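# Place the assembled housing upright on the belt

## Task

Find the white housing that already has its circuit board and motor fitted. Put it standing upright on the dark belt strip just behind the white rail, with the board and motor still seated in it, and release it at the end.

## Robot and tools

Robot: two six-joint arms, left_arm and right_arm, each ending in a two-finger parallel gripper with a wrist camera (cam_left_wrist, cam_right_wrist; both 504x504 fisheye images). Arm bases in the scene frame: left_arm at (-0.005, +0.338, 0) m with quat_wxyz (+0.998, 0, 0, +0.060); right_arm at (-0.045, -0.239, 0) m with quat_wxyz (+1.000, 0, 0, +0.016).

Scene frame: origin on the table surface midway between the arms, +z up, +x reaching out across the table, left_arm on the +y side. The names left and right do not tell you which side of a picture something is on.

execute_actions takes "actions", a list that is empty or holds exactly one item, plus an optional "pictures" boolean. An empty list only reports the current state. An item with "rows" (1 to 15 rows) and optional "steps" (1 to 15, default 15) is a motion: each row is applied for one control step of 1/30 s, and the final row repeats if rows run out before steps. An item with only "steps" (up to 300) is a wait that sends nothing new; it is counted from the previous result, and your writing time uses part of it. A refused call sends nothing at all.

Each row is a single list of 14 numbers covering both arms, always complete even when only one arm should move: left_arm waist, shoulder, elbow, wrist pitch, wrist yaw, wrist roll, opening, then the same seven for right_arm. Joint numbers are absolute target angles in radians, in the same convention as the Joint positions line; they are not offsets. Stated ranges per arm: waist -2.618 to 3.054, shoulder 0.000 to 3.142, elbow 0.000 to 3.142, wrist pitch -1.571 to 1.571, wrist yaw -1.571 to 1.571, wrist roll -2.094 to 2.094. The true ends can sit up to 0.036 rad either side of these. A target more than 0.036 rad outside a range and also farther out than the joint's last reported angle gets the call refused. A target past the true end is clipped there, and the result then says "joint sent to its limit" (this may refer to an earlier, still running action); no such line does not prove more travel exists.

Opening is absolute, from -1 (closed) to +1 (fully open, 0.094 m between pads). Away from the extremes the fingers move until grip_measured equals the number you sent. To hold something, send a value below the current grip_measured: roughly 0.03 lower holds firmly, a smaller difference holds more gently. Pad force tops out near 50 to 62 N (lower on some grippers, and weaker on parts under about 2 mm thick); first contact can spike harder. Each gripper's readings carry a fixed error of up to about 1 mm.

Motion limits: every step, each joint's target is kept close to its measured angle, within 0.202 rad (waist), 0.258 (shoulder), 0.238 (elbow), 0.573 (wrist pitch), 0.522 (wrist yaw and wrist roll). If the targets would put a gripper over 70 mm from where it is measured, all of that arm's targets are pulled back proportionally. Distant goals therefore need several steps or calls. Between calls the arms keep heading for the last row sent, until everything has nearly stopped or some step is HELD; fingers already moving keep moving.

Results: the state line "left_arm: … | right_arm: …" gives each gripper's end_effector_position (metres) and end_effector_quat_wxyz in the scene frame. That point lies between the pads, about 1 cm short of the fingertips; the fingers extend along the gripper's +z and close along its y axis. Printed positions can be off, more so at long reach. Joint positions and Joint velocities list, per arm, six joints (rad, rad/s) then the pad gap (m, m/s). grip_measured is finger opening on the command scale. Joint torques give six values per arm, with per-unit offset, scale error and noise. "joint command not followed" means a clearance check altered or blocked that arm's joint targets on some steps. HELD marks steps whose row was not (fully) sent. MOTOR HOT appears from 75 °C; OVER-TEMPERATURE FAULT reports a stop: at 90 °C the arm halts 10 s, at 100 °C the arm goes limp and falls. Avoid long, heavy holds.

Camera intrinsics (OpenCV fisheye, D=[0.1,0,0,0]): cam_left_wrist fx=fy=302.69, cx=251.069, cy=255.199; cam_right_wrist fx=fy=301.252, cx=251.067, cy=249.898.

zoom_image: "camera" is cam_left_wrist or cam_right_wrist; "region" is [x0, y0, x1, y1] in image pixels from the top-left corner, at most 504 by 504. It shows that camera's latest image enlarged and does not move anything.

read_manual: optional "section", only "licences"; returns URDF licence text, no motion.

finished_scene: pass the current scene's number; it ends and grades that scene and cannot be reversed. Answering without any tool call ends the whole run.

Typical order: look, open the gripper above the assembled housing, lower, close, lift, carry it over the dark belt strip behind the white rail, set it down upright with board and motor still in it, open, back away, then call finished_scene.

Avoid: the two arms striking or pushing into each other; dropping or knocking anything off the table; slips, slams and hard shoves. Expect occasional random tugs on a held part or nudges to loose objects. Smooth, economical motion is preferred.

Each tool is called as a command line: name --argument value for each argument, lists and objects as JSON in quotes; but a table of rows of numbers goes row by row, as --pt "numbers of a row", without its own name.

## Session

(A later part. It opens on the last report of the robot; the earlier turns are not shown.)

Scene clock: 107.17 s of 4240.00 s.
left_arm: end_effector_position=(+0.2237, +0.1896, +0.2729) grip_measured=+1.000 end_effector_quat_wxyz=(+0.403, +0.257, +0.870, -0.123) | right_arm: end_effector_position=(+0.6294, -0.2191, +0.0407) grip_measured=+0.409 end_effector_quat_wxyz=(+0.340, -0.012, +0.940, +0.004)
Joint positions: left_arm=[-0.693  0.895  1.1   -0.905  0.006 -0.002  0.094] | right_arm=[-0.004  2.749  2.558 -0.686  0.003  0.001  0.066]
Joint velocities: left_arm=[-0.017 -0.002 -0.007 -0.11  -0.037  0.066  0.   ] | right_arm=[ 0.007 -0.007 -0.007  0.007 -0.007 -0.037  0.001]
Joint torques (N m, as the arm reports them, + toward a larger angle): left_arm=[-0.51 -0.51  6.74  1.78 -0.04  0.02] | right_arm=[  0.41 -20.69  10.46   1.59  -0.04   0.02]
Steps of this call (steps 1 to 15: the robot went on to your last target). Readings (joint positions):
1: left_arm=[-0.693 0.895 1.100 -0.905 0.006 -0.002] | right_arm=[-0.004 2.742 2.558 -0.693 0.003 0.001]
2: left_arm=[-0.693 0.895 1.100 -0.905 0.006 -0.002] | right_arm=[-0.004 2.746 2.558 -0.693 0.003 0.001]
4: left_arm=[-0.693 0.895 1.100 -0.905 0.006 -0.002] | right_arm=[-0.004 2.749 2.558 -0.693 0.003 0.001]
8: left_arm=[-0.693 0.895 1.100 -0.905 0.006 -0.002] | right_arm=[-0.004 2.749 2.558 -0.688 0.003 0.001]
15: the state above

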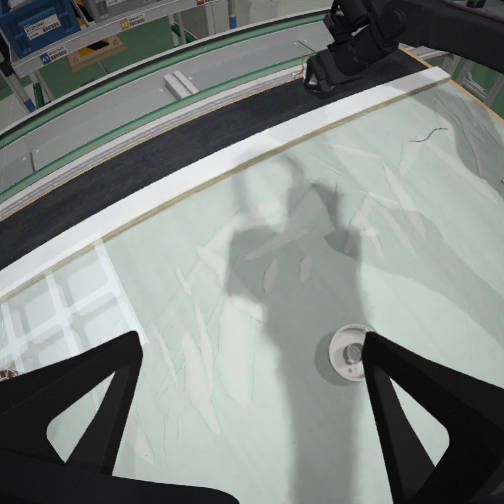

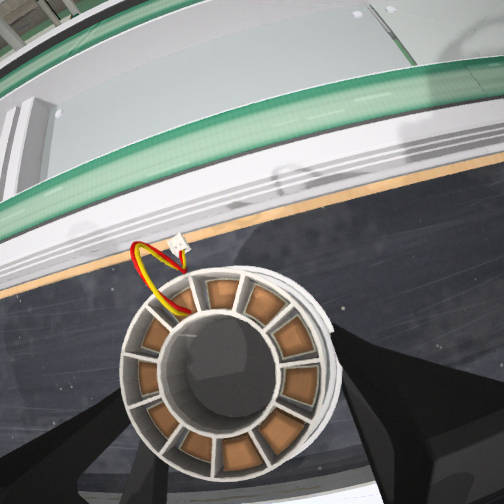

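execute_actions --actions '[{"rows":[[-0.7,0.9,1.1,-0.9,0,0,1,0,2.735,2.585,-0.65,0,0,0.36],[-0.7,0.9,1.1,-0.9,0,0,1,0,2.74,2.585,-0.645,0,0,0.36],[-0.7,0.9,1.1,-0.9,0,0,1,0,2.745,2.585,-0.64,0,0,0.36],[-0.7,0.9,1.1,-0.9,0,0,1,0,2.745,2.585,-0.64,0,0,0.36],[-0.7,0.9,1.1,-0.9,0,0,1,0,2.75,2.585,-0.635,0,0,0.36],[-0.7,0.9,1.1,-0.9,0,0,1,0,2.75,2.585,-0.635,0,0,0.36],[-0.7,0.9,1.1,-0.9,0,0,1,0,2.755,2.585,-0.63,0,0,0.36],[-0.7,0.9,1.1,-0.9,0,0,1,0,2.755,2.585,-0.63,0,0,0.36],[-0.7,0.9,1.1,-0.9,0,0,1,0,2.76,2.585,-0.625,0,0,0.36],[-0.7,0.9,1.1,-0.9,0,0,1,0,2.76,2.585,-0.625,0,0,0.36],[-0.7,0.9,1.1,-0.9,0,0,1,0,2.765,2.585,-0.62,0,0,0.36],[-0.7,0.9,1.1,-0.9,0,0,1,0,2.765,2.585,-0.62,0,0,0.36],[-0.7,0.9,1.1,-0.9,0,0,1,0,2.77,2.585,-0.62,0,0,0.36]]}]' --pictures false

execute_actions --actions '[{"steps":12}]' --pictures false

Scene clock: 116.03 s of 4240.00 s.
left_arm: end_effector_position=(+0.2237, +0.1896, +0.2729) grip_measured=+1.000 end_effector_quat_wxyz=(+0.403, +0.257, +0.870, -0.123) | right_arm: end_effector_position=(+0.6343, -0.2190, +0.0334) grip_measured=+0.409 end_effector_quat_wxyz=(+0.347, -0.012, +0.938, +0.004)
Joint positions: left_arm=[-0.693  0.895  1.1   -0.905  0.006 -0.002  0.094] | right_arm=[-0.004  2.769  2.558 -0.652  0.003  0.001  0.066]
Joint velocities: left_arm=[-0.012 -0.002 -0.017  0.022  0.037 -0.051  0.   ] | right_arm=[-0.007  0.11  -0.007 -0.051  0.022 -0.066  0.   ]
Joint torques (N m, as the arm reports them, + toward a larger angle): left_arm=[-0.51 -0.41  6.7   1.8  -0.07  0.06] | right_arm=[  0.41 -19.47  10.6    1.61  -0.04   0.02]
Steps of this call (steps 1 to 15: the robot went on to your last target; steps 16 to 90: nothing new was sent; then 5.37 s passed at rest; steps 91 to 105: all 15 steps of this action). Readings (joint positions):
91: left_arm=[-0.693 0.895 1.100 -0.905 0.006 -0.002] | right_arm=[-0.004 2.749 2.558 -0.686 0.003 0.001]
92: left_arm=[-0.693 0.895 1.100 -0.905 0.006 -0.002] | right_arm=[-0.004 2.749 2.558 -0.685 0.003 0.001]
94: left_arm=[-0.693 0.895 1.100 -0.905 0.006 -0.002] | right_arm=[-0.004 2.749 2.558 -0.681 0.003 0.001]
98: left_arm=[-0.693 0.895 1.100 -0.905 0.006 -0.002] | right_arm=[-0.004 2.749 2.558 -0.672 0.003 0.001]
105: the state above

Scene clock: 116.43 s of 4240.00 s.
left_arm: end_effector_position=(+0.2237, +0.1896, +0.2729) grip_measured=+1.000 end_effector_quat_wxyz=(+0.403, +0.257, +0.870, -0.123) | right_arm: end_effector_position=(+0.6334, -0.2190, +0.0249) grip_measured=+0.409 end_effector_quat_wxyz=(+0.341, -0.012, +0.940, +0.004)
Joint positions: left_arm=[-0.693  0.895  1.1   -0.905  0.006 -0.002  0.094] | right_arm=[-0.004  2.782  2.558 -0.65   0.003  0.001  0.066]
Joint velocities: left_arm=[-0.007  0.012 -0.012  0.037 -0.11  -0.022  0.   ] | right_arm=[-0.007  0.007 -0.002 -0.066  0.022  0.066 -0.001]
Joint torques (N m, as the arm reports them, + toward a larger angle): left_arm=[-0.57 -0.38  6.7   1.77 -0.07  0.03] | right_arm=[  0.4  -20.15  10.6    1.59  -0.04   0.02]
Steps of this call (steps 1 to 12: the robot went on to your last target). Readings (joint positions):
1: left_arm=[-0.693 0.895 1.100 -0.905 0.006 -0.002] | right_arm=[-0.004 2.773 2.558 -0.652 0.003 0.001]
2: left_arm=[-0.693 0.895 1.100 -0.905 0.006 -0.002] | right_arm=[-0.004 2.776 2.558 -0.652 0.003 0.001]
4: left_arm=[-0.693 0.895 1.100 -0.905 0.006 -0.002] | right_arm=[-0.004 2.781 2.558 -0.652 0.003 0.001]
8: left_arm=[-0.693 0.895 1.100 -0.905 0.006 -0.002] | right_arm=[-0.004 2.782 2.558 -0.652 0.003 0.001]
12: the state above

execute_actions --actions '[{"rows":[[-0.7,0.9,1.1,-0.9,0,0,1,0,2.79,2.585,-0.62,0,0,0.36]]}]' --pictures false

Scene clock: 120.43 s of 4240.00 s.
left_arm: end_effector_position=(+0.2237, +0.1896, +0.2729) grip_measured=+1.000 end_effector_quat_wxyz=(+0.403, +0.257, +0.870, -0.123) | right_arm: end_effector_position=(+0.6337, -0.2190, +0.0198) grip_measured=+0.409 end_effector_quat_wxyz=(+0.340, -0.012, +0.940, +0.004)
Joint positions: left_arm=[-0.693  0.895  1.1   -0.905  0.006 -0.002  0.094] | right_arm=[-0.004  2.791  2.558 -0.644  0.003  0.001  0.066]
Joint velocities: left_arm=[-0.002 -0.002  0.002  0.007 -0.037 -0.007  0.   ] | right_arm=[ 0.012 -0.002  0.017 -0.022 -0.051  0.051 -0.001]
Joint torques (N m, as the arm reports them, + toward a larger angle): left_arm=[-0.46 -0.4   6.79  1.78 -0.08  0.03] | right_arm=[  0.39 -19.19  10.5    1.47  -0.06   0.02]
Steps of this call (steps 1 to 30: the robot went on to your last target; steps 31 to 90: nothing new was sent; then 0.50 s passed at rest; steps 91 to 105: all 15 steps of this action). Readings (joint positions):
91: left_arm=[-0.693 0.895 1.100 -0.905 0.006 -0.002] | right_arm=[-0.004 2.783 2.558 -0.650 0.003 0.001]
92: left_arm=[-0.693 0.895 1.100 -0.905 0.006 -0.002] | right_arm=[-0.004 2.784 2.558 -0.648 0.003 0.001]
94: left_arm=[-0.693 0.895 1.100 -0.905 0.006 -0.002] | right_arm=[-0.004 2.787 2.558 -0.648 0.003 0.001]
98: left_arm=[-0.693 0.895 1.100 -0.905 0.006 -0.002] | right_arm=[-0.004 2.791 2.558 -0.644 0.003 0.001]
105: the state above

Contact.

execute_actions --actions '[{"rows":[[-0.7,0.9,1.1,-0.9,0,0,1,0,2.78,2.585,-0.62,0,0,1]],"steps":10}]' --pictures false

execute_actions --actions '[{"rows":[[-0.7,0.9,1.1,-0.9,0,0,1,0,2.55,2.585,-0.85,0,0,1]]}]'

finished_scene --scene 1

Scene clock: 123.03 s of 4240.00 s.
left_arm: end_effector_position=(+0.2237, +0.1896, +0.2729) grip_measured=+1.000 end_effector_quat_wxyz=(+0.403, +0.257, +0.870, -0.123) | right_arm: end_effector_position=(+0.6364, -0.2189, +0.0221) grip_measured=+1.000 end_effector_quat_wxyz=(+0.346, -0.012, +0.938, +0.004)
Joint positions: left_arm=[-0.693  0.895  1.1   -0.905  0.006 -0.002  0.094] | right_arm=[-0.004  2.791  2.558 -0.63   0.003  0.001  0.094]
Joint velocities: left_arm=[ 0.002 -0.007  0.007  0.022 -0.066 -0.037  0.   ] | right_arm=[-0.007  0.007 -0.017  0.022 -0.007 -0.095  0.   ]
Joint torques (N m, as the arm reports them, + toward a larger angle): left_arm=[-0.51 -0.44  6.72  1.77 -0.08  0.05] | right_arm=[  0.4  -20.    10.44   1.38  -0.04   0.02]
Steps of this call (steps 1 to 15: the robot went on to your last target; steps 16 to 68: nothing new was sent; steps 69 to 78: all 10 steps of this action). Readings (joint positions):
69: left_arm=[-0.693 0.895 1.100 -0.905 0.006 -0.002] | right_arm=[-0.004 2.791 2.558 -0.644 0.003 0.001]
70: left_arm=[-0.693 0.895 1.100 -0.905 0.006 -0.002] | right_arm=[-0.004 2.791 2.558 -0.642 0.003 0.001]
72: left_arm=[-0.693 0.895 1.100 -0.905 0.006 -0.002] | right_arm=[-0.004 2.791 2.558 -0.636 0.003 0.001]
76: left_arm=[-0.693 0.895 1.100 -0.905 0.006 -0.002] | right_arm=[-0.004 2.791 2.558 -0.632 0.003 0.001]
78: the state above

Scene clock: 123.53 s of 4240.00 s.
left_arm: end_effector_position=(+0.2237, +0.1896, +0.2729) grip_measured=+1.000 end_effector_quat_wxyz=(+0.403, +0.257, +0.870, -0.123) | right_arm: end_effector_position=(+0.6141, -0.2196, +0.1659) grip_measured=+1.000 end_effector_quat_wxyz=(+0.392, -0.012, +0.920, +0.004)
Joint positions: left_arm=[-0.693  0.895  1.1   -0.905  0.006 -0.002  0.094] | right_arm=[-0.004  2.54   2.581 -0.805  0.003  0.001  0.094]
Joint velocities: left_arm=[ 0.007  0.007 -0.012 -0.095 -0.051  0.051  0.   ] | right_arm=[-0.042 -0.027 -0.002  0.037 -0.037  0.051  0.   ]
Joint torques (N m, as the arm reports them, + toward a larger angle): left_arm=[-0.58 -0.49  6.74  1.81 -0.09  0.02] | right_arm=[  0.4  -16.59   8.09   1.04  -0.04   0.02]
Steps of this call (steps 1 to 15: all 15 steps of this action). Readings (joint positions):
1: left_arm=[-0.693 0.895 1.100 -0.905 0.006 -0.002] | right_arm=[-0.004 2.783 2.558 -0.641 0.003 0.001]
2: left_arm=[-0.693 0.895 1.100 -0.905 0.006 -0.002] | right_arm=[-0.004 2.772 2.555 -0.671 0.003 0.001]
4: left_arm=[-0.693 0.895 1.100 -0.905 0.006 -0.002] | right_arm=[-0.004 2.738 2.555 -0.720 0.003 0.001]
8: left_arm=[-0.693 0.895 1.100 -0.905 0.006 -0.002] | right_arm=[-0.004 2.639 2.555 -0.782 0.003 0.001]
15: the state above

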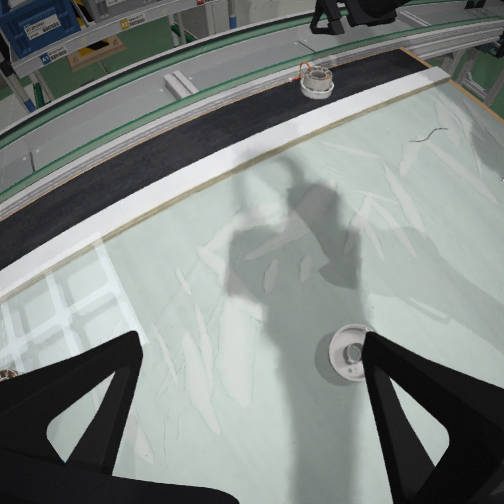

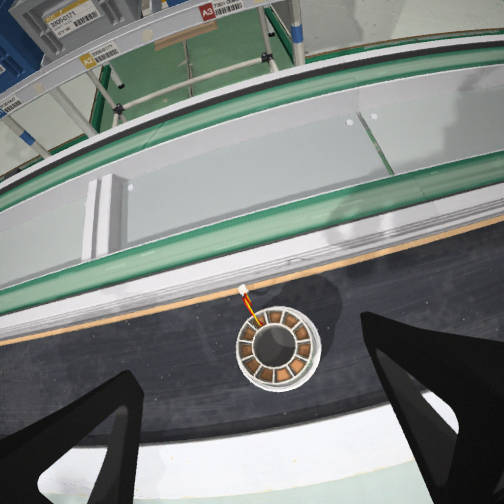

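The scene is finished: the task was done.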